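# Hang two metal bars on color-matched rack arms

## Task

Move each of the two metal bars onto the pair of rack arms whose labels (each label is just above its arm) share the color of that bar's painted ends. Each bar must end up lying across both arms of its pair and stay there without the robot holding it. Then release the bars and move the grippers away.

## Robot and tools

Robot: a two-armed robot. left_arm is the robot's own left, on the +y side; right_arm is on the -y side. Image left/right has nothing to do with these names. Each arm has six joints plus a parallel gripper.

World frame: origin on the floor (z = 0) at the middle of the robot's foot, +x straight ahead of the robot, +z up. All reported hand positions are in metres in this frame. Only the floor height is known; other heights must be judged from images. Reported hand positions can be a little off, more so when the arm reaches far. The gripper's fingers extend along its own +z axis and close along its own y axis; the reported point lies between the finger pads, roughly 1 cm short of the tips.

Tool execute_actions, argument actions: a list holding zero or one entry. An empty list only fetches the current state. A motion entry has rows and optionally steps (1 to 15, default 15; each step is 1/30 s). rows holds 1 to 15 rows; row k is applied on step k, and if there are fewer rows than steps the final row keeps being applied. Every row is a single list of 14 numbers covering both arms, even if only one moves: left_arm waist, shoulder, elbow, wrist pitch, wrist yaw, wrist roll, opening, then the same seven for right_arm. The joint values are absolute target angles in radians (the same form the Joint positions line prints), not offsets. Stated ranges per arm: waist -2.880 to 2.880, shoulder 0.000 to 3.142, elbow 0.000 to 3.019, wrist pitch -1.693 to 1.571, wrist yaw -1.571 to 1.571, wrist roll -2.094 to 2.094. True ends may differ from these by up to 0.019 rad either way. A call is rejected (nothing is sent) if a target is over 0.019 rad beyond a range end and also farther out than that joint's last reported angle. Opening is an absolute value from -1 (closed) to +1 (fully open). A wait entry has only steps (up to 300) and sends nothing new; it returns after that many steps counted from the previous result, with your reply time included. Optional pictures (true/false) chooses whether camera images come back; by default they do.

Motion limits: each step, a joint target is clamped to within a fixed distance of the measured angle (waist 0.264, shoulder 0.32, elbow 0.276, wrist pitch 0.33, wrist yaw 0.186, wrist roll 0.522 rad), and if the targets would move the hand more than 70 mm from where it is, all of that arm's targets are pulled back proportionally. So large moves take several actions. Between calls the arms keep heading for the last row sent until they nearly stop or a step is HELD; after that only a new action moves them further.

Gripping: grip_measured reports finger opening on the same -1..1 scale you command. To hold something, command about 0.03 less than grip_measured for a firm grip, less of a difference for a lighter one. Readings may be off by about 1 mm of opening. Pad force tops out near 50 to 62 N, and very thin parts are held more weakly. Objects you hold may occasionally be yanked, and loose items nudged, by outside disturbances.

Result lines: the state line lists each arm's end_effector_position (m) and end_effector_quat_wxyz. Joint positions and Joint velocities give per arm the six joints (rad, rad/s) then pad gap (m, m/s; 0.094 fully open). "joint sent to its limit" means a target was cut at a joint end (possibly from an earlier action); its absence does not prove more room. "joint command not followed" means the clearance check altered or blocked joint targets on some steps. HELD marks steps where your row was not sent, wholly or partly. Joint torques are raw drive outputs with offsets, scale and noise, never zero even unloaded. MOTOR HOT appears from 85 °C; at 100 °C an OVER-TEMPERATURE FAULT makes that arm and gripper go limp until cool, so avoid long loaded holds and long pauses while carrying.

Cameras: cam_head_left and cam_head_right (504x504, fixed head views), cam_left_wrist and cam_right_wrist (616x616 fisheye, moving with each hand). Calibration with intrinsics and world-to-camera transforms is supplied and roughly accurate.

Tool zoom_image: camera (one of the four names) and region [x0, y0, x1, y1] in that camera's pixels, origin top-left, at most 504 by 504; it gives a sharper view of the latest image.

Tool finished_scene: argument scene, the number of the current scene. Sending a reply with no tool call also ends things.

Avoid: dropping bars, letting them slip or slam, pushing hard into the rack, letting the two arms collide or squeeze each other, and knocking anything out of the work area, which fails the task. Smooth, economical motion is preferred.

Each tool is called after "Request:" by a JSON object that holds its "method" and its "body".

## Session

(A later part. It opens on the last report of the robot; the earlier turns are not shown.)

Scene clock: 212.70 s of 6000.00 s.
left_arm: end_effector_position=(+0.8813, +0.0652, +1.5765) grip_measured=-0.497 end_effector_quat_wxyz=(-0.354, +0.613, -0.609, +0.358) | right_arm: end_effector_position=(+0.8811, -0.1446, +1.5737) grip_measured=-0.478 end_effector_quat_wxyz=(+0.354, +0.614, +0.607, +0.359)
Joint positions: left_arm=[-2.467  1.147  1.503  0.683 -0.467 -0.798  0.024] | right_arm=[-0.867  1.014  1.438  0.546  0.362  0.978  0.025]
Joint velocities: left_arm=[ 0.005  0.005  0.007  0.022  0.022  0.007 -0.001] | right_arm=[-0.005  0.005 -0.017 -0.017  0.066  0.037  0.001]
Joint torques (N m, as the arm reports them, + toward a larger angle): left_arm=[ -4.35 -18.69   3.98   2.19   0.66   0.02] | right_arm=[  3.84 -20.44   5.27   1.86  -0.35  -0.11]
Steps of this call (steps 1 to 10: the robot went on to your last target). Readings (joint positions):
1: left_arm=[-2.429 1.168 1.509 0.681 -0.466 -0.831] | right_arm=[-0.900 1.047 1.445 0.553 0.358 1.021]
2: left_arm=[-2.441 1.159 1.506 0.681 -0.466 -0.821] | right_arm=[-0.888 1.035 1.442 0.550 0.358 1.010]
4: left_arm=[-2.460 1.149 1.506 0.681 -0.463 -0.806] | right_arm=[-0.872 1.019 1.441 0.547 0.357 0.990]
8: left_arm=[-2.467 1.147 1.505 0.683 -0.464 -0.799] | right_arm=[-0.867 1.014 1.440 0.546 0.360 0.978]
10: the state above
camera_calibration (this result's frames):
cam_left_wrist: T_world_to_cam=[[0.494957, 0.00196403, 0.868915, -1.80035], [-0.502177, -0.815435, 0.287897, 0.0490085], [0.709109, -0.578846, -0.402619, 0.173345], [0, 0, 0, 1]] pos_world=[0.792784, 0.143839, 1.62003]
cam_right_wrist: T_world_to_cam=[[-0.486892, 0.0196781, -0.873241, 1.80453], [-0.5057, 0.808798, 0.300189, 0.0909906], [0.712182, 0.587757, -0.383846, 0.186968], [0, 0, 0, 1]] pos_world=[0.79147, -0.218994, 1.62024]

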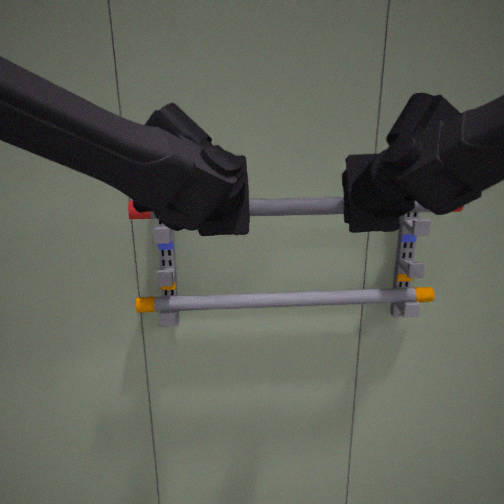

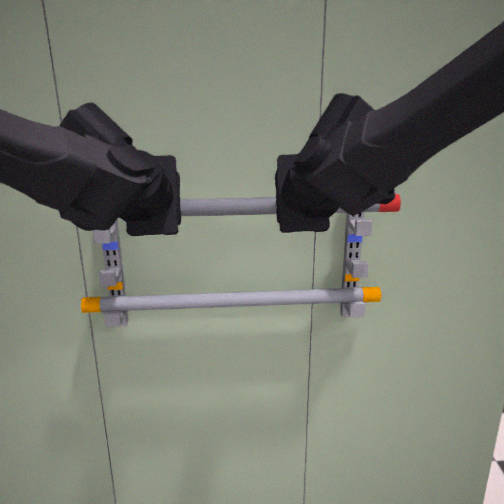

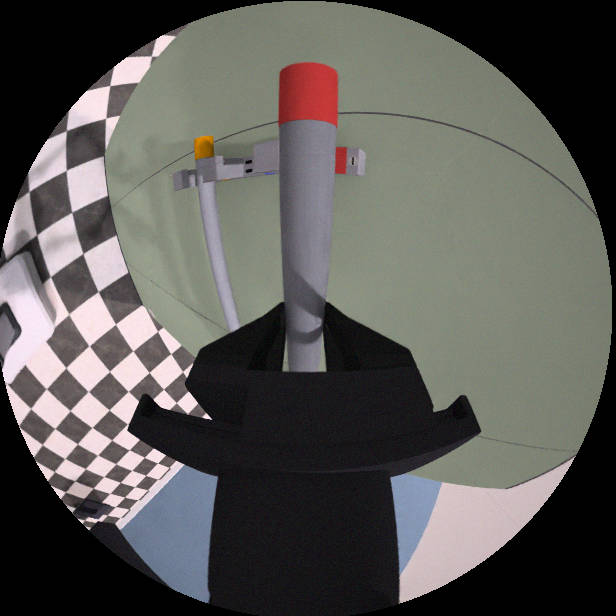

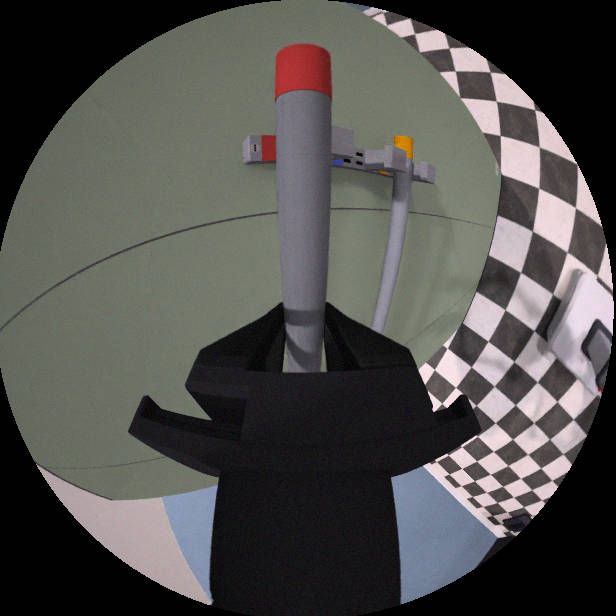

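Request:
{"method": "execute_actions", "body": {"actions": [{"rows":[[-2.459,1.119,1.535,0.705,-0.465,-0.805,-0.56,-0.875,0.971,1.474,0.563,0.361,0.984,-0.55],[-2.447,1.134,1.555,0.682,-0.465,-0.81,-0.56,-0.89,0.978,1.495,0.558,0.36,0.99,-0.55],[-2.444,1.145,1.58,0.666,-0.463,-0.813,-0.56,-0.893,0.989,1.519,0.543,0.359,0.992,-0.55],[-2.44,1.155,1.605,0.65,-0.461,-0.816,-0.56,-0.895,1.001,1.544,0.528,0.358,0.994,-0.55],[-2.437,1.166,1.629,0.633,-0.46,-0.819,-0.56,-0.898,1.012,1.568,0.513,0.357,0.996,-0.55],[-2.433,1.177,1.654,0.617,-0.458,-0.821,-0.56,-0.901,1.024,1.593,0.497,0.356,0.998,-0.55],[-2.43,1.187,1.679,0.601,-0.456,-0.824,-0.56,-0.903,1.035,1.617,0.482,0.355,1,-0.55],[-2.427,1.198,1.704,0.585,-0.454,-0.827,-0.56,-0.906,1.046,1.642,0.467,0.354,1.002,-0.55],[-2.423,1.209,1.728,0.568,-0.453,-0.83,-0.56,-0.909,1.058,1.666,0.452,0.354,1.005,-0.55],[-2.42,1.22,1.753,0.552,-0.451,-0.833,-0.56,-0.912,1.069,1.691,0.437,0.353,1.007,-0.55],[-2.417,1.23,1.778,0.536,-0.449,-0.836,-0.56,-0.914,1.08,1.715,0.422,0.352,1.009,-0.55],[-2.413,1.241,1.803,0.52,-0.447,-0.838,-0.56,-0.917,1.092,1.74,0.406,0.351,1.011,-0.55],[-2.41,1.252,1.827,0.503,-0.446,-0.841,-0.56,-0.92,1.103,1.764,0.391,0.35,1.013,-0.55],[-2.406,1.262,1.852,0.487,-0.444,-0.844,-0.56,-0.922,1.115,1.789,0.376,0.349,1.015,-0.55],[-2.403,1.273,1.877,0.471,-0.442,-0.847,-0.56,-0.925,1.126,1.813,0.361,0.348,1.017,-0.55]],"steps":15}], "pictures": false}}

Request:
{"method": "execute_actions", "body": {"actions": [{"steps":12}]}}

Scene clock: 220.07 s of 6000.00 s.
left_arm: end_effector_position=(+0.9470, +0.0655, +1.5613) grip_measured=-0.498 end_effector_quat_wxyz=(-0.354, +0.614, -0.610, +0.353) | right_arm: end_effector_position=(+0.9458, -0.1460, +1.5591) grip_measured=-0.478 end_effector_quat_wxyz=(+0.352, +0.615, +0.612, +0.351)
Joint positions: left_arm=[-2.421  1.266  1.781  0.504 -0.452 -0.838  0.024] | right_arm=[-0.907  1.14   1.71   0.377  0.353  1.008  0.025]
Joint velocities: left_arm=[ 0.093  0.288  0.691 -0.481  0.066 -0.095 -0.   ] | right_arm=[-0.083  0.317  0.681 -0.437 -0.007 -0.007 -0.   ]
Joint torques (N m, as the arm reports them, + toward a larger angle): left_arm=[ -4.03 -18.43   7.29   0.85   0.82   0.1 ] | right_arm=[  2.81 -21.62   9.33   1.85  -0.47  -0.12]
Steps of this call (steps 1 to 30: the robot went on to your last target; steps 31 to 90: nothing new was sent; then 3.87 s passed at rest; steps 91 to 105: all 15 steps of this action). Readings (joint positions):
91: left_arm=[-2.467 1.147 1.503 0.683 -0.468 -0.798] | right_arm=[-0.867 1.014 1.438 0.546 0.363 0.978]
92: left_arm=[-2.467 1.147 1.503 0.683 -0.468 -0.798] | right_arm=[-0.868 1.014 1.438 0.545 0.362 0.978]
94: left_arm=[-2.462 1.152 1.514 0.671 -0.468 -0.801] | right_arm=[-0.872 1.017 1.447 0.532 0.361 0.981]
98: left_arm=[-2.446 1.192 1.603 0.615 -0.464 -0.816] | right_arm=[-0.888 1.058 1.533 0.479 0.360 0.991]
105: the state above

Scene clock: 220.47 s of 6000.00 s.
left_arm: end_effector_position=(+0.9564, +0.0660, +1.5585) grip_measured=-0.498 end_effector_quat_wxyz=(-0.353, +0.614, -0.611, +0.353) | right_arm: end_effector_position=(+0.9551, -0.1459, +1.5560) grip_measured=-0.478 end_effector_quat_wxyz=(+0.351, +0.616, +0.612, +0.351)
Joint positions: left_arm=[-2.412  1.285  1.826  0.472 -0.449 -0.848  0.024] | right_arm=[-0.914  1.162  1.754  0.35   0.35   1.016  0.025]
Joint velocities: left_arm=[-0.015 -0.015  0.017  0.027 -0.007 -0.007 -0.001] | right_arm=[-0.005 -0.005 -0.017 -0.002  0.037 -0.007 -0.   ]
Joint torques (N m, as the arm reports them, + toward a larger angle): left_arm=[ -4.13 -19.02   7.29   0.8    0.76   0.04] | right_arm=[  3.04 -22.11   9.23   1.63  -0.38  -0.08]
Steps of this call (steps 1 to 12: the robot went on to your last target). Readings (joint positions):
1: left_arm=[-2.418 1.275 1.803 0.490 -0.450 -0.841] | right_arm=[-0.909 1.150 1.730 0.366 0.351 1.010]
2: left_arm=[-2.416 1.281 1.817 0.482 -0.449 -0.843] | right_arm=[-0.911 1.157 1.745 0.359 0.350 1.011]
4: left_arm=[-2.414 1.285 1.826 0.476 -0.449 -0.845] | right_arm=[-0.912 1.162 1.754 0.353 0.350 1.013]
8: left_arm=[-2.412 1.285 1.826 0.472 -0.449 -0.848] | right_arm=[-0.914 1.162 1.754 0.350 0.350 1.016]
12: the state above
camera_calibration (this result's frames):
cam_left_wrist: T_world_to_cam=[[0.502758, -0.0023839, 0.864424, -1.82207], [-0.497854, -0.818291, 0.2873, 0.0895334], [0.706666, -0.574799, -0.412589, 0.130913], [0, 0, 0, 1]] pos_world=[0.868124, 0.144169, 1.60333]
cam_right_wrist: T_world_to_cam=[[-0.503517, 0.0121208, -0.863901, 1.82543], [-0.500014, 0.811351, 0.302812, 0.125635], [0.704597, 0.584433, -0.402468, 0.163981], [0, 0, 0, 1]] pos_world=[0.866412, -0.219895, 1.60494]

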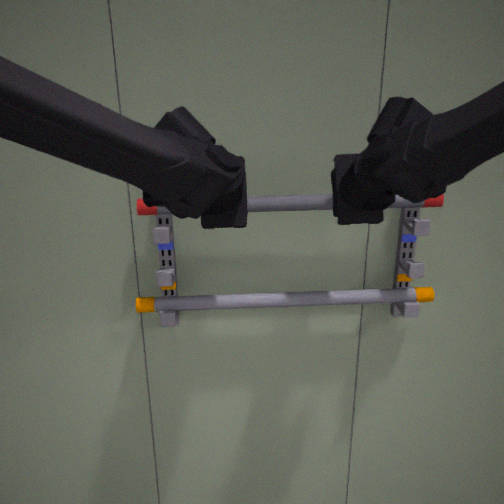

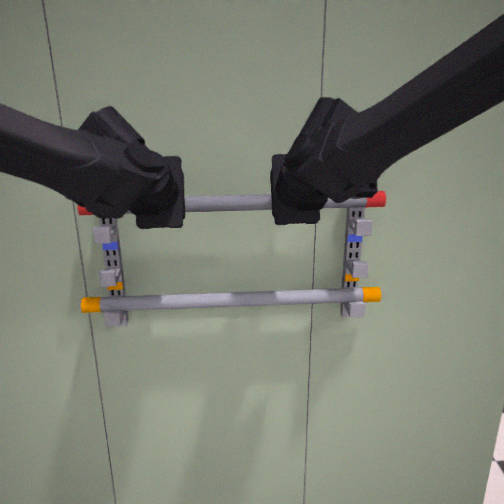

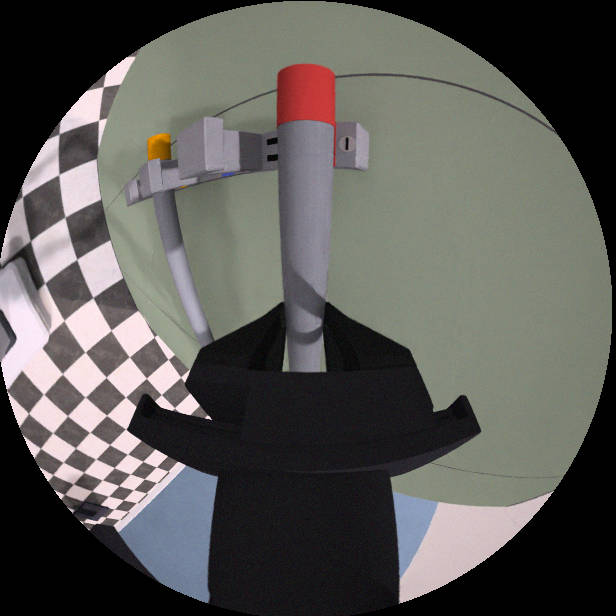

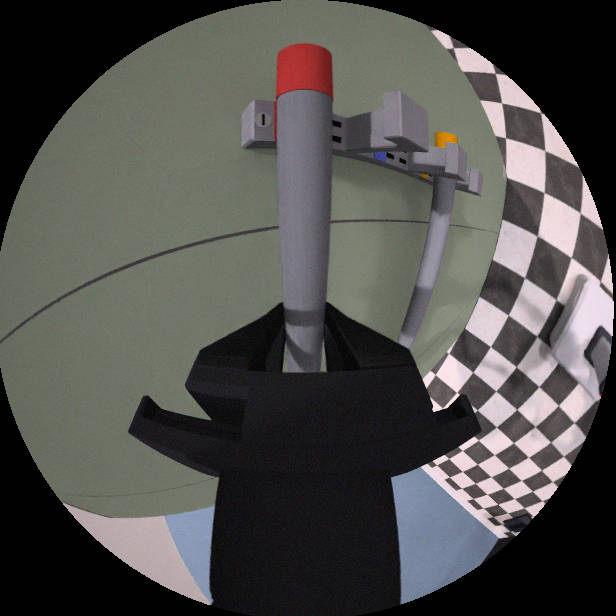

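Request:
{"method": "execute_actions", "body": {"actions": [{"rows":[[-2.402,1.274,1.884,0.469,-0.441,-0.849,-0.56,-0.926,1.127,1.82,0.36,0.347,1.019,-0.55],[-2.399,1.276,1.89,0.468,-0.439,-0.852,-0.56,-0.928,1.13,1.826,0.36,0.345,1.022,-0.55],[-2.395,1.279,1.893,0.467,-0.437,-0.856,-0.56,-0.932,1.134,1.829,0.361,0.342,1.025,-0.55],[-2.391,1.283,1.895,0.466,-0.434,-0.86,-0.56,-0.936,1.138,1.831,0.362,0.339,1.028,-0.55],[-2.387,1.286,1.897,0.466,-0.432,-0.864,-0.56,-0.939,1.142,1.833,0.363,0.337,1.032,-0.55],[-2.383,1.29,1.899,0.465,-0.429,-0.868,-0.56,-0.943,1.146,1.835,0.364,0.334,1.035,-0.55],[-2.379,1.293,1.901,0.464,-0.427,-0.872,-0.56,-0.947,1.15,1.837,0.365,0.331,1.038,-0.55],[-2.375,1.296,1.903,0.463,-0.425,-0.876,-0.56,-0.95,1.155,1.839,0.365,0.328,1.042,-0.55],[-2.37,1.3,1.905,0.463,-0.422,-0.88,-0.56,-0.954,1.159,1.841,0.366,0.326,1.045,-0.55],[-2.366,1.303,1.907,0.462,-0.42,-0.884,-0.56,-0.958,1.163,1.843,0.367,0.323,1.048,-0.55],[-2.362,1.306,1.909,0.461,-0.418,-0.888,-0.56,-0.961,1.167,1.845,0.368,0.32,1.052,-0.55],[-2.358,1.309,1.911,0.46,-0.415,-0.892,-0.56,-0.965,1.171,1.846,0.368,0.318,1.055,-0.55],[-2.355,1.312,1.912,0.46,-0.413,-0.895,-0.56,-0.968,1.174,1.848,0.369,0.316,1.058,-0.55],[-2.352,1.315,1.914,0.459,-0.411,-0.898,-0.56,-0.971,1.177,1.849,0.37,0.314,1.06,-0.55],[-2.349,1.317,1.915,0.459,-0.41,-0.9,-0.56,-0.973,1.18,1.85,0.37,0.312,1.062,-0.55]],"steps":15}], "pictures": false}}

Request:
{"method": "execute_actions", "body": {"actions": [{"steps":10}]}}

Scene clock: 225.63 s of 6000.00 s.
left_arm: end_effector_position=(+0.9589, +0.0668, +1.5348) grip_measured=-0.498 end_effector_quat_wxyz=(-0.354, +0.614, -0.611, +0.353) | right_arm: end_effector_position=(+0.9576, -0.1440, +1.5315) grip_measured=-0.478 end_effector_quat_wxyz=(+0.349, +0.615, +0.614, +0.351)
Joint positions: left_arm=[-2.363  1.321  1.855  0.462 -0.423 -0.892  0.024] | right_arm=[-0.957  1.206  1.784  0.348  0.321  1.053  0.025]
Joint velocities: left_arm=[ 0.132  0.083  0.056 -0.017 -0.037 -0.168 -0.001] | right_arm=[-0.122  0.112  0.032 -0.002 -0.007  0.183 -0.   ]
Joint torques (N m, as the arm reports them, + toward a larger angle): left_arm=[ -4.56 -19.85   7.94   0.79   0.94   0.12] | right_arm=[  3.54 -22.27   9.63   2.1   -0.55  -0.18]
Steps of this call (steps 1 to 30: the robot went on to your last target; steps 31 to 90: nothing new was sent; then 1.67 s passed at rest; steps 91 to 105: all 15 steps of this action). Readings (joint positions):
91: left_arm=[-2.412 1.285 1.826 0.472 -0.449 -0.848] | right_arm=[-0.914 1.162 1.754 0.350 0.350 1.016]
92: left_arm=[-2.412 1.285 1.827 0.471 -0.449 -0.848] | right_arm=[-0.914 1.162 1.754 0.349 0.350 1.016]
94: left_arm=[-2.410 1.287 1.831 0.468 -0.444 -0.851] | right_arm=[-0.916 1.164 1.759 0.348 0.345 1.018]
98: left_arm=[-2.399 1.297 1.841 0.465 -0.434 -0.862] | right_arm=[-0.928 1.176 1.770 0.348 0.334 1.025]
105: the state above

Scene clock: 225.97 s of 6000.00 s.
left_arm: end_effector_position=(+0.9593, +0.0668, +1.5324) grip_measured=-0.498 end_effector_quat_wxyz=(-0.354, +0.614, -0.610, +0.353) | right_arm: end_effector_position=(+0.9579, -0.1437, +1.5289) grip_measured=-0.478 end_effector_quat_wxyz=(+0.349, +0.615, +0.613, +0.352)
Joint positions: left_arm=[-2.357  1.325  1.859  0.46  -0.418 -0.898  0.024] | right_arm=[-0.962  1.211  1.787  0.35   0.316  1.059  0.025]
Joint velocities: left_arm=[-0.005 -0.005 -0.007 -0.007 -0.037  0.037 -0.001] | right_arm=[-0.015  0.015  0.007 -0.002 -0.007  0.007  0.   ]
Joint torques (N m, as the arm reports them, + toward a larger angle): left_arm=[ -4.34 -19.85   7.83   0.81   0.8    0.01] | right_arm=[  3.27 -22.36   9.57   2.    -0.45  -0.07]
Steps of this call (steps 1 to 10: the robot went on to your last target). Readings (joint positions):
1: left_arm=[-2.359 1.324 1.856 0.461 -0.422 -0.895] | right_arm=[-0.960 1.209 1.785 0.348 0.320 1.056]
2: left_arm=[-2.357 1.324 1.857 0.461 -0.418 -0.897] | right_arm=[-0.962 1.210 1.785 0.350 0.317 1.058]
4: left_arm=[-2.357 1.325 1.859 0.460 -0.418 -0.897] | right_arm=[-0.962 1.211 1.787 0.350 0.316 1.058]
8: left_arm=[-2.357 1.325 1.859 0.460 -0.418 -0.898] | right_arm=[-0.962 1.211 1.787 0.350 0.316 1.059]
10: the state above
camera_calibration (this result's frames):
cam_left_wrist: T_world_to_cam=[[0.500999, -0.00246392, 0.865444, -1.80085], [-0.497814, -0.818823, 0.285849, 0.101368], [0.707942, -0.57404, -0.411456, 0.115595], [0, 0, 0, 1]] pos_world=[0.870851, 0.144921, 1.57712]
cam_right_wrist: T_world_to_cam=[[-0.503422, 0.0128325, -0.863945, 1.80341], [-0.503255, 0.808426, 0.305256, 0.132369], [0.702353, 0.588457, -0.400522, 0.149542], [0, 0, 0, 1]] pos_world=[0.869462, -0.218152, 1.57754]

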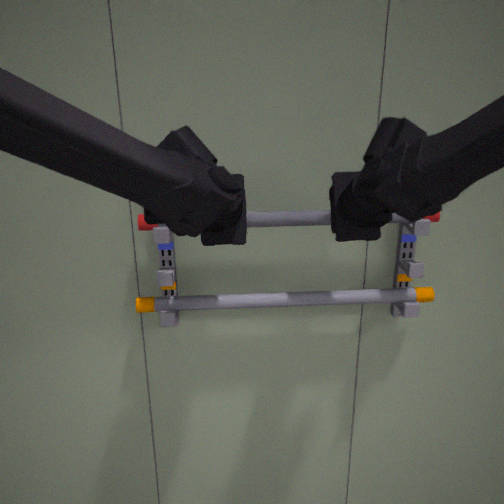

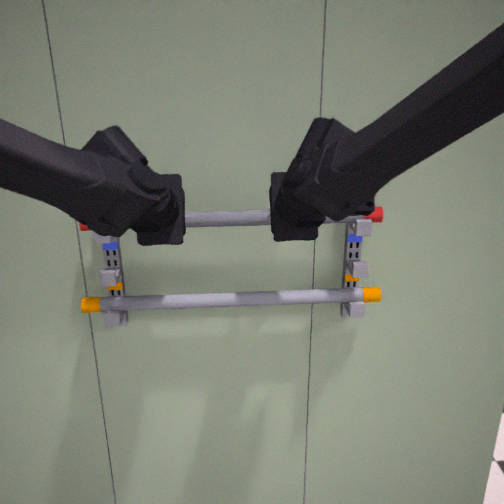

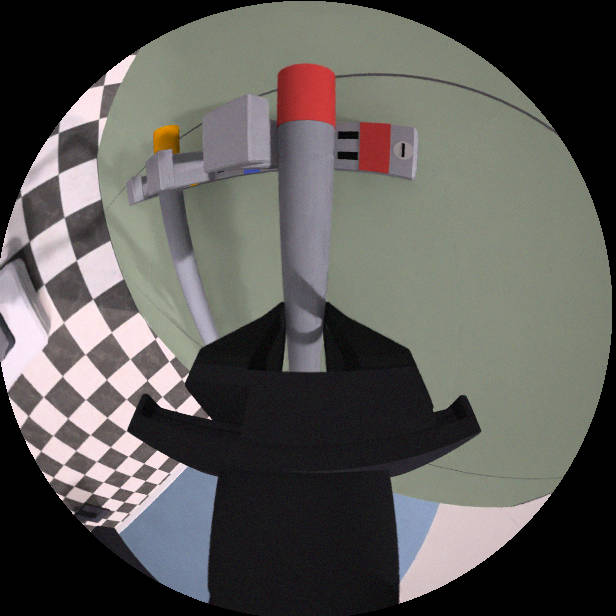

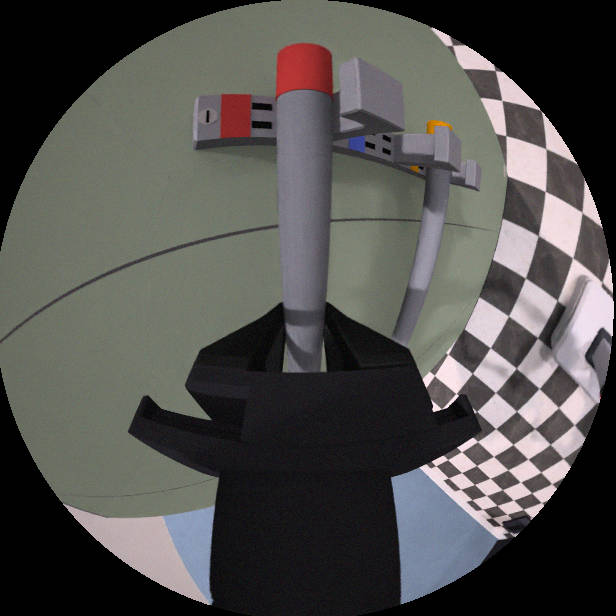

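Request:
{"method": "execute_actions", "body": {"actions": [{"rows":[[-2.35,1.32,1.91,0.46,-0.412,-0.9,-0.56,-0.972,1.184,1.844,0.368,0.313,1.061,-0.55],[-2.351,1.323,1.905,0.46,-0.413,-0.899,-0.56,-0.971,1.188,1.838,0.367,0.314,1.061,-0.55],[-2.352,1.326,1.9,0.461,-0.414,-0.899,-0.56,-0.97,1.192,1.832,0.365,0.314,1.06,-0.55],[-2.353,1.329,1.895,0.461,-0.415,-0.899,-0.56,-0.969,1.196,1.826,0.364,0.315,1.06,-0.55],[-2.354,1.332,1.89,0.462,-0.416,-0.898,-0.56,-0.968,1.2,1.82,0.362,0.315,1.059,-0.55],[-2.355,1.335,1.885,0.462,-0.417,-0.898,-0.56,-0.967,1.204,1.814,0.361,0.316,1.059,-0.55],[-2.356,1.338,1.88,0.463,-0.418,-0.898,-0.56,-0.966,1.208,1.808,0.36,0.316,1.059,-0.55]],"steps":11}], "pictures": false}}

Scene clock: 228.60 s of 6000.00 s.
left_arm: end_effector_position=(+0.9589, +0.0662, +1.5317) grip_measured=-0.498 end_effector_quat_wxyz=(-0.354, +0.614, -0.611, +0.353) | right_arm: end_effector_position=(+0.9575, -0.1431, +1.5278) grip_measured=-0.478 end_effector_quat_wxyz=(+0.349, +0.615, +0.613, +0.352)
Joint positions: left_arm=[-2.357  1.326  1.859  0.46  -0.419 -0.898  0.024] | right_arm=[-0.962  1.212  1.787  0.35   0.317  1.059  0.025]
Joint velocities: left_arm=[-0.005 -0.005 -0.012 -0.022  0.095 -0.022  0.   ] | right_arm=[-0.005 -0.015 -0.012 -0.007  0.022 -0.037 -0.001]
Joint torques (N m, as the arm reports them, + toward a larger angle): left_arm=[ -4.91 -18.18   5.59   0.91   0.52   0.02] | right_arm=[  3.84 -20.34   6.49   1.66  -0.33  -0.09]
Steps of this call (steps 1 to 15: the robot went on to your last target; steps 16 to 68: nothing new was sent; steps 69 to 79: all 11 steps of this action). Readings (joint positions):
69: left_arm=[-2.357 1.325 1.859 0.460 -0.418 -0.898] | right_arm=[-0.962 1.211 1.787 0.350 0.316 1.059]
70: left_arm=[-2.357 1.325 1.859 0.460 -0.418 -0.898] | right_arm=[-0.962 1.211 1.787 0.350 0.316 1.059]
72: left_arm=[-2.357 1.326 1.859 0.460 -0.418 -0.898] | right_arm=[-0.962 1.212 1.787 0.350 0.317 1.059]
76: left_arm=[-2.357 1.326 1.859 0.460 -0.419 -0.898] | right_arm=[-0.962 1.212 1.787 0.350 0.317 1.059]
79: the state above

Request:
{"method": "execute_actions", "body": {"actions": [{"rows":[[-2.357,1.335,1.876,0.464,-0.419,-0.898,-0.53,-0.964,1.206,1.806,0.359,0.317,1.059,-0.515],[-2.358,1.332,1.874,0.464,-0.419,-0.898,-0.5,-0.962,1.203,1.806,0.359,0.317,1.059,-0.485],[-2.359,1.329,1.874,0.464,-0.419,-0.898,-0.46,-0.96,1.2,1.806,0.359,0.317,1.059,-0.45],[-2.36,1.326,1.874,0.464,-0.419,-0.898,-0.4,-0.96,1.198,1.806,0.359,0.317,1.059,-0.39],[-2.36,1.326,1.874,0.464,-0.419,-0.898,-0.3,-0.96,1.198,1.806,0.359,0.317,1.059,-0.3],[-2.36,1.326,1.874,0.464,-0.419,-0.898,-0.2,-0.96,1.198,1.806,0.359,0.317,1.059,-0.2],[-2.36,1.326,1.874,0.464,-0.419,-0.898,-0.1,-0.96,1.198,1.806,0.359,0.317,1.059,-0.1],[-2.36,1.326,1.874,0.464,-0.419,-0.898,0,-0.96,1.198,1.806,0.359,0.317,1.059,0],[-2.361,1.324,1.874,0.466,-0.419,-0.898,0.1,-0.958,1.196,1.806,0.36,0.317,1.059,0.1],[-2.363,1.32,1.872,0.47,-0.419,-0.895,0.15,-0.955,1.193,1.802,0.363,0.317,1.056,0.15],[-2.366,1.315,1.868,0.476,-0.42,-0.892,0.15,-0.951,1.19,1.797,0.367,0.318,1.052,0.15]],"steps":12}], "pictures": false}}

Request:
{"method": "execute_actions", "body": {"actions": [{"rows":[[-2.37,1.305,1.859,0.488,-0.422,-0.885,0.15,-0.944,1.182,1.787,0.373,0.32,1.046,0.15],[-2.376,1.294,1.838,0.502,-0.425,-0.878,0.15,-0.938,1.17,1.766,0.384,0.324,1.04,0.15],[-2.382,1.284,1.817,0.515,-0.428,-0.872,0.15,-0.931,1.158,1.745,0.395,0.327,1.034,0.15],[-2.388,1.273,1.796,0.529,-0.432,-0.865,0.15,-0.925,1.146,1.724,0.406,0.331,1.028,0.15],[-2.394,1.263,1.775,0.542,-0.435,-0.859,0.15,-0.918,1.134,1.703,0.417,0.334,1.022,0.15],[-2.4,1.252,1.754,0.556,-0.438,-0.852,0.15,-0.912,1.122,1.682,0.428,0.338,1.016,0.15],[-2.406,1.242,1.733,0.569,-0.441,-0.846,0.15,-0.905,1.11,1.661,0.439,0.341,1.01,0.15],[-2.412,1.231,1.712,0.583,-0.444,-0.839,0.15,-0.899,1.098,1.64,0.45,0.345,1.004,0.15],[-2.418,1.221,1.691,0.596,-0.448,-0.833,0.15,-0.892,1.086,1.619,0.461,0.348,0.998,0.15],[-2.424,1.21,1.67,0.61,-0.451,-0.826,0.15,-0.886,1.074,1.598,0.472,0.352,0.992,0.15],[-2.43,1.2,1.649,0.623,-0.454,-0.82,0.15,-0.879,1.062,1.577,0.483,0.355,0.986,0.15],[-2.436,1.189,1.628,0.637,-0.457,-0.813,0.15,-0.873,1.05,1.556,0.494,0.359,0.98,0.15],[-2.442,1.179,1.607,0.65,-0.46,-0.807,0.15,-0.866,1.038,1.535,0.505,0.362,0.974,0.15],[-2.448,1.168,1.586,0.664,-0.464,-0.8,0.15,-0.86,1.026,1.514,0.516,0.366,0.968,0.15],[-2.452,1.158,1.565,0.677,-0.467,-0.794,0.15,-0.855,1.014,1.493,0.527,0.369,0.962,0.15]],"steps":15}]}}

Scene clock: 237.60 s of 6000.00 s.
left_arm: end_effector_position=(+0.9589, +0.0663, +1.5316) grip_measured=+0.146 end_effector_quat_wxyz=(-0.354, +0.614, -0.611, +0.353) | right_arm: end_effector_position=(+0.9575, -0.1431, +1.5278) grip_measured=+0.145 end_effector_quat_wxyz=(+0.349, +0.615, +0.613, +0.352)
Joint positions: left_arm=[-2.357  1.326  1.859  0.46  -0.42  -0.898  0.054] | right_arm=[-0.962  1.212  1.787  0.35   0.317  1.059  0.054]
Joint velocities: left_arm=[-0.005 -0.005  0.007 -0.002  0.022  0.037  0.003] | right_arm=[-0.005 -0.005 -0.012 -0.017  0.022  0.051  0.004]
Joint torques (N m, as the arm reports them, + toward a larger angle): left_arm=[ -5.56 -20.15   4.82   1.38   0.45   0.07] | right_arm=[  5.26 -21.8    5.62   1.88  -0.26  -0.16]
Steps of this call (steps 1 to 15: the robot went on to your last target; steps 16 to 90: nothing new was sent; then 5.60 s passed at rest; steps 91 to 102: all 12 steps of this action). Readings (joint positions):
91: left_arm=[-2.357 1.326 1.859 0.460 -0.419 -0.898] | right_arm=[-0.962 1.212 1.787 0.350 0.317 1.059]
92: left_arm=[-2.357 1.326 1.859 0.460 -0.419 -0.898] | right_arm=[-0.962 1.212 1.787 0.350 0.317 1.059]
94: left_arm=[-2.357 1.326 1.859 0.460 -0.420 -0.898] | right_arm=[-0.962 1.212 1.787 0.350 0.317 1.059]
98: left_arm=[-2.357 1.326 1.859 0.460 -0.420 -0.898] | right_arm=[-0.962 1.212 1.787 0.350 0.317 1.059]
102: the state above

Scene clock: 238.10 s of 6000.00 s.
left_arm: end_effector_position=(+0.9053, +0.0680, +1.5628) grip_measured=+0.147 end_effector_quat_wxyz=(-0.358, +0.616, -0.607, +0.353) | right_arm: end_effector_position=(+0.9022, -0.1429, +1.5634) grip_measured=+0.147 end_effector_quat_wxyz=(+0.350, +0.617, +0.609, +0.354)
Joint positions: left_arm=[-2.43   1.197  1.603  0.628 -0.46  -0.83   0.054] | right_arm=[-0.883  1.062  1.529  0.486  0.364  0.998  0.054]
Joint velocities: left_arm=[-0.171 -0.357 -0.579  0.422 -0.081  0.125 -0.001] | right_arm=[ 0.19  -0.415 -0.554  0.33   0.066 -0.139 -0.   ]
Joint torques (N m, as the arm reports them, + toward a larger angle): left_arm=[ -5.   -17.77   3.37   1.38   0.38   0.11] | right_arm=[  5.24 -19.04   4.12   1.73  -0.24  -0.17]
Steps of this call (steps 1 to 15: all 15 steps of this action). Readings (joint positions):
1: left_arm=[-2.357 1.326 1.859 0.461 -0.420 -0.897] | right_arm=[-0.962 1.212 1.787 0.351 0.318 1.059]
2: left_arm=[-2.358 1.325 1.856 0.465 -0.420 -0.895] | right_arm=[-0.962 1.211 1.784 0.354 0.320 1.058]
4: left_arm=[-2.361 1.315 1.833 0.484 -0.425 -0.890] | right_arm=[-0.958 1.200 1.758 0.370 0.326 1.052]
8: left_arm=[-2.382 1.276 1.749 0.533 -0.438 -0.871] | right_arm=[-0.933 1.155 1.674 0.408 0.340 1.036]
15: the state above
camera_calibration (this result's frames):
cam_left_wrist: T_world_to_cam=[[0.496428, 0.00215195, 0.868075, -1.80038], [-0.491154, -0.823847, 0.28292, 0.065711], [0.71577, -0.566808, -0.407924, 0.153917], [0, 0, 0, 1]] pos_world=[0.815864, 0.145252, 1.60706]
cam_right_wrist: T_world_to_cam=[[-0.500416, 0.0211139, -0.865528, 1.80611], [-0.498399, 0.81042, 0.307926, 0.0849165], [0.707942, 0.585469, -0.395024, 0.187984], [0, 0, 0, 1]] pos_world=[0.813048, -0.217011, 1.61135]

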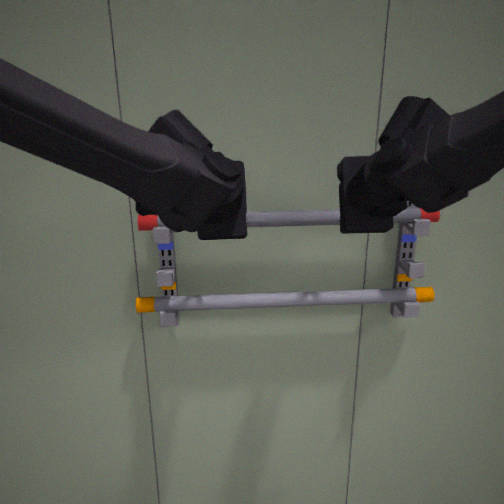

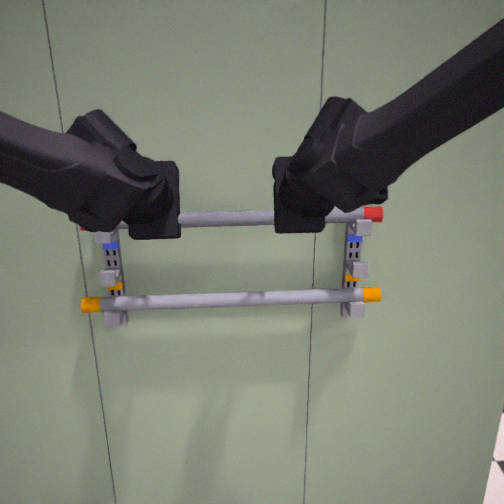

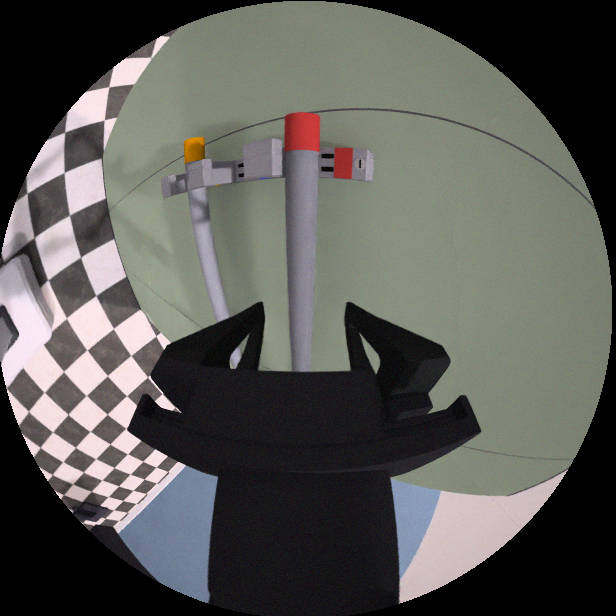

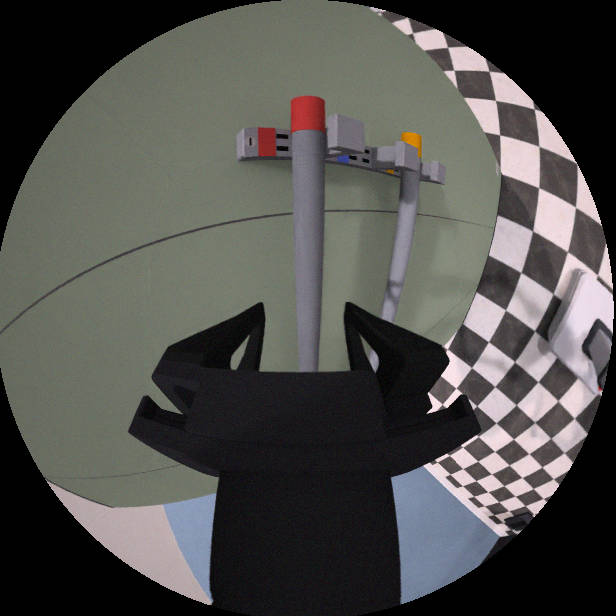

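Request:
{"method": "execute_actions", "body": {"actions": [{"rows":[[-2.45,1.15,1.545,0.68,-0.465,-0.796,0.15,-0.857,1.009,1.475,0.532,0.367,0.964,0.15],[-2.444,1.142,1.517,0.683,-0.46,-0.8,0.15,-0.863,1.003,1.449,0.538,0.363,0.968,0.15],[-2.434,1.133,1.489,0.686,-0.454,-0.805,0.15,-0.872,0.998,1.423,0.545,0.358,0.973,0.15],[-2.42,1.125,1.461,0.689,-0.448,-0.81,0.15,-0.884,0.993,1.397,0.551,0.353,0.978,0.15],[-2.405,1.117,1.432,0.692,-0.442,-0.816,0.15,-0.897,0.988,1.371,0.557,0.348,0.982,0.15],[-2.39,1.109,1.404,0.695,-0.435,-0.821,0.15,-0.91,0.983,1.345,0.563,0.344,0.987,0.15],[-2.374,1.101,1.376,0.698,-0.429,-0.827,0.15,-0.924,0.978,1.319,0.57,0.339,0.992,0.15],[-2.359,1.093,1.348,0.7,-0.423,-0.832,0.15,-0.937,0.973,1.293,0.576,0.334,0.997,0.15],[-2.343,1.086,1.319,0.703,-0.417,-0.837,0.15,-0.95,0.968,1.266,0.582,0.329,1.001,0.15],[-2.328,1.078,1.291,0.706,-0.411,-0.843,0.15,-0.964,0.964,1.24,0.589,0.324,1.006,0.15],[-2.312,1.07,1.263,0.709,-0.405,-0.848,0.15,-0.977,0.959,1.214,0.595,0.319,1.011,0.15],[-2.297,1.063,1.235,0.712,-0.398,-0.854,0.15,-0.99,0.954,1.188,0.601,0.315,1.016,0.15],[-2.281,1.055,1.206,0.714,-0.392,-0.859,0.15,-1.003,0.949,1.162,0.607,0.31,1.02,0.15],[-2.266,1.048,1.178,0.717,-0.386,-0.865,0.15,-1.017,0.945,1.136,0.614,0.305,1.025,0.15],[-2.25,1.04,1.15,0.72,-0.38,-0.87,0.15,-1.03,0.94,1.11,0.62,0.3,1.03,0.15]],"steps":15}], "pictures": false}}

Request:
{"method": "execute_actions", "body": {"actions": [{"rows":[[-2.225,1.035,1.128,0.718,-0.372,-0.88,0.15,-1.05,0.94,1.09,0.623,0.294,1.039,0.15],[-2.2,1.03,1.106,0.716,-0.364,-0.89,0.15,-1.07,0.94,1.07,0.626,0.288,1.048,0.15],[-2.175,1.025,1.084,0.714,-0.356,-0.9,0.15,-1.09,0.94,1.05,0.629,0.282,1.057,0.15],[-2.15,1.02,1.062,0.712,-0.348,-0.91,0.15,-1.11,0.94,1.03,0.632,0.276,1.066,0.15],[-2.125,1.015,1.04,0.71,-0.34,-0.92,0.15,-1.13,0.94,1.01,0.635,0.27,1.075,0.15],[-2.1,1.01,1.018,0.708,-0.332,-0.93,0.15,-1.15,0.94,0.99,0.638,0.264,1.084,0.15],[-2.075,1.005,0.996,0.706,-0.324,-0.94,0.15,-1.17,0.94,0.97,0.641,0.258,1.093,0.15],[-2.05,1,0.974,0.704,-0.316,-0.95,0.15,-1.19,0.94,0.95,0.644,0.252,1.102,0.15],[-2.025,0.995,0.952,0.702,-0.308,-0.96,0.15,-1.21,0.94,0.93,0.647,0.246,1.111,0.15],[-2,0.99,0.93,0.7,-0.3,-0.97,0.15,-1.23,0.94,0.91,0.65,0.24,1.12,0.15],[-1.98,0.986,0.912,0.698,-0.294,-0.978,0.15,-1.246,0.94,0.894,0.652,0.235,1.127,0.15],[-1.965,0.983,0.9,0.697,-0.29,-0.984,0.15,-1.258,0.94,0.882,0.654,0.232,1.132,0.15],[-1.955,0.981,0.89,0.696,-0.287,-0.988,0.15,-1.266,0.94,0.874,0.655,0.23,1.136,0.15]],"steps":15}]}}

Scene clock: 245.40 s of 6000.00 s.
left_arm: end_effector_position=(+0.7725, +0.0806, +1.4933) grip_measured=+0.147 end_effector_quat_wxyz=(-0.322, +0.562, -0.696, +0.309) | right_arm: end_effector_position=(+0.7676, -0.1379, +1.4902) grip_measured=+0.147 end_effector_quat_wxyz=(+0.308, +0.583, +0.685, +0.308)
Joint positions: left_arm=[-2.289  1.076  1.2    0.691 -0.389 -0.84   0.054] | right_arm=[-0.993  0.981  1.153  0.587  0.307  1.001  0.054]
Joint velocities: left_arm=[ 0.464 -0.171 -0.803  0.071  0.095 -0.11  -0.001] | right_arm=[-0.405 -0.083 -0.735  0.164 -0.198  0.066 -0.001]
Joint torques (N m, as the arm reports them, + toward a larger angle): left_arm=[ -2.03 -18.12   2.35   1.7    0.48  -0.06] | right_arm=[  2.23 -18.79   3.02   2.01  -0.32   0.04]
Steps of this call (steps 1 to 30: the robot went on to your last target; steps 31 to 90: nothing new was sent; then 3.80 s passed at rest; steps 91 to 105: all 15 steps of this action). Readings (joint positions):
91: left_arm=[-2.441 1.168 1.565 0.657 -0.463 -0.803] | right_arm=[-0.872 1.027 1.492 0.512 0.368 0.973]
92: left_arm=[-2.441 1.165 1.557 0.659 -0.463 -0.803] | right_arm=[-0.872 1.025 1.484 0.516 0.366 0.973]
94: left_arm=[-2.440 1.151 1.519 0.665 -0.455 -0.803] | right_arm=[-0.872 1.015 1.449 0.527 0.358 0.973]
98: left_arm=[-2.410 1.115 1.404 0.676 -0.430 -0.810] | right_arm=[-0.893 0.993 1.343 0.549 0.339 0.977]
105: the state above

Scene clock: 245.90 s of 6000.00 s.
left_arm: end_effector_position=(+0.6374, +0.1854, +1.4051) grip_measured=+0.147 end_effector_quat_wxyz=(-0.295, +0.541, -0.763, +0.196) | right_arm: end_effector_position=(+0.6312, -0.2106, +1.4047) grip_measured=+0.147 end_effector_quat_wxyz=(+0.273, +0.582, +0.738, +0.205)
Joint positions: left_arm=[-1.958  1.003  0.89   0.692 -0.295 -0.959  0.054] | right_arm=[-1.256  0.963  0.873  0.632  0.235  1.108  0.054]
Joint velocities: left_arm=[ 0.239 -0.015 -0.178  0.002 -0.022 -0.168 -0.001] | right_arm=[-0.171 -0.015 -0.188 -0.002 -0.037  0.037 -0.   ]
Joint torques (N m, as the arm reports them, + toward a larger angle): left_arm=[ -1.78 -17.68   1.8    1.01   0.48  -0.03] | right_arm=[  1.94 -16.38   2.27   2.02  -0.26   0.04]
Steps of this call (steps 1 to 15: all 15 steps of this action). Readings (joint positions):
1: left_arm=[-2.273 1.071 1.172 0.692 -0.382 -0.845] | right_arm=[-1.006 0.978 1.128 0.592 0.301 1.006]
2: left_arm=[-2.255 1.065 1.146 0.692 -0.374 -0.852] | right_arm=[-1.022 0.976 1.104 0.596 0.295 1.012]
4: left_arm=[-2.212 1.057 1.098 0.692 -0.357 -0.867] | right_arm=[-1.057 0.972 1.062 0.604 0.283 1.026]
8: left_arm=[-2.108 1.036 1.012 0.692 -0.326 -0.902] | right_arm=[-1.141 0.966 0.986 0.619 0.259 1.056]
15: the state above
camera_calibration (this result's frames):
cam_left_wrist: T_world_to_cam=[[0.709429, -0.342505, 0.615955, -1.24836], [-0.581071, -0.778829, 0.23618, 0.190095], [0.398831, -0.525467, -0.751544, 1.02506], [0, 0, 0, 1]] pos_world=[0.587258, 0.259116, 1.49441]
cam_right_wrist: T_world_to_cam=[[-0.745055, -0.231288, -0.625619, 1.29889], [-0.514781, 0.795826, 0.318844, 0.045525], [0.424139, 0.559613, -0.711997, 0.975727], [0, 0, 0, 1]] pos_world=[0.577337, -0.28184, 1.49281]

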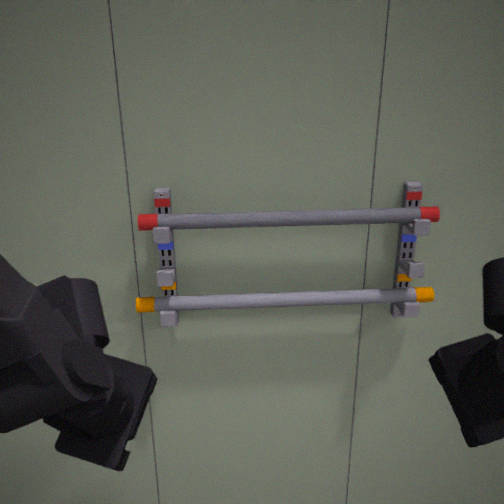

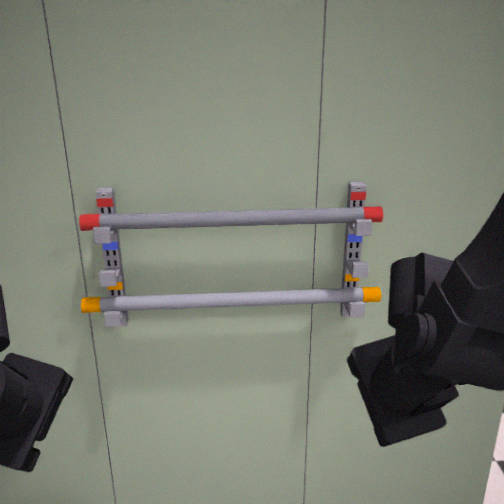

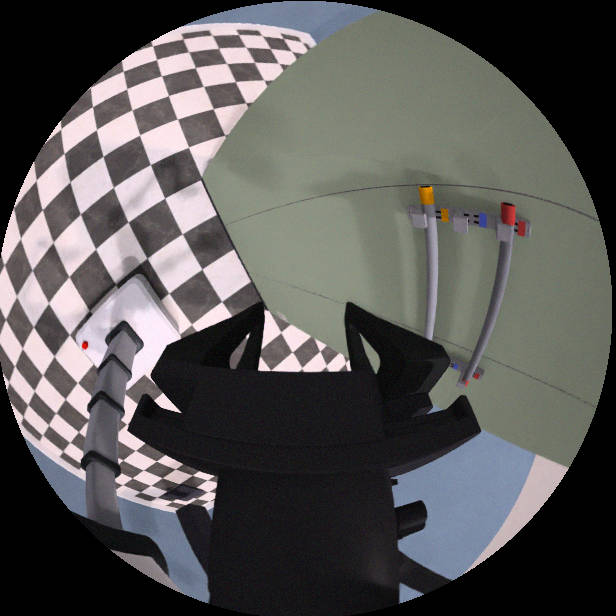

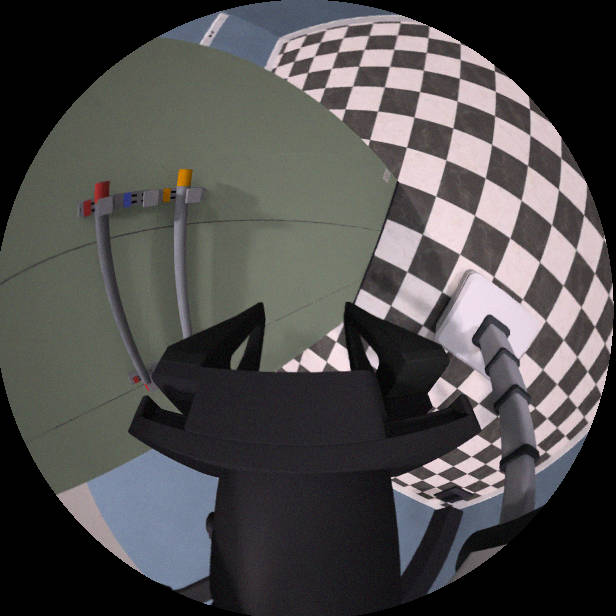

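Request:
{"method": "finished_scene", "body": {"scene": 2}}

The scene is finished: the task was done.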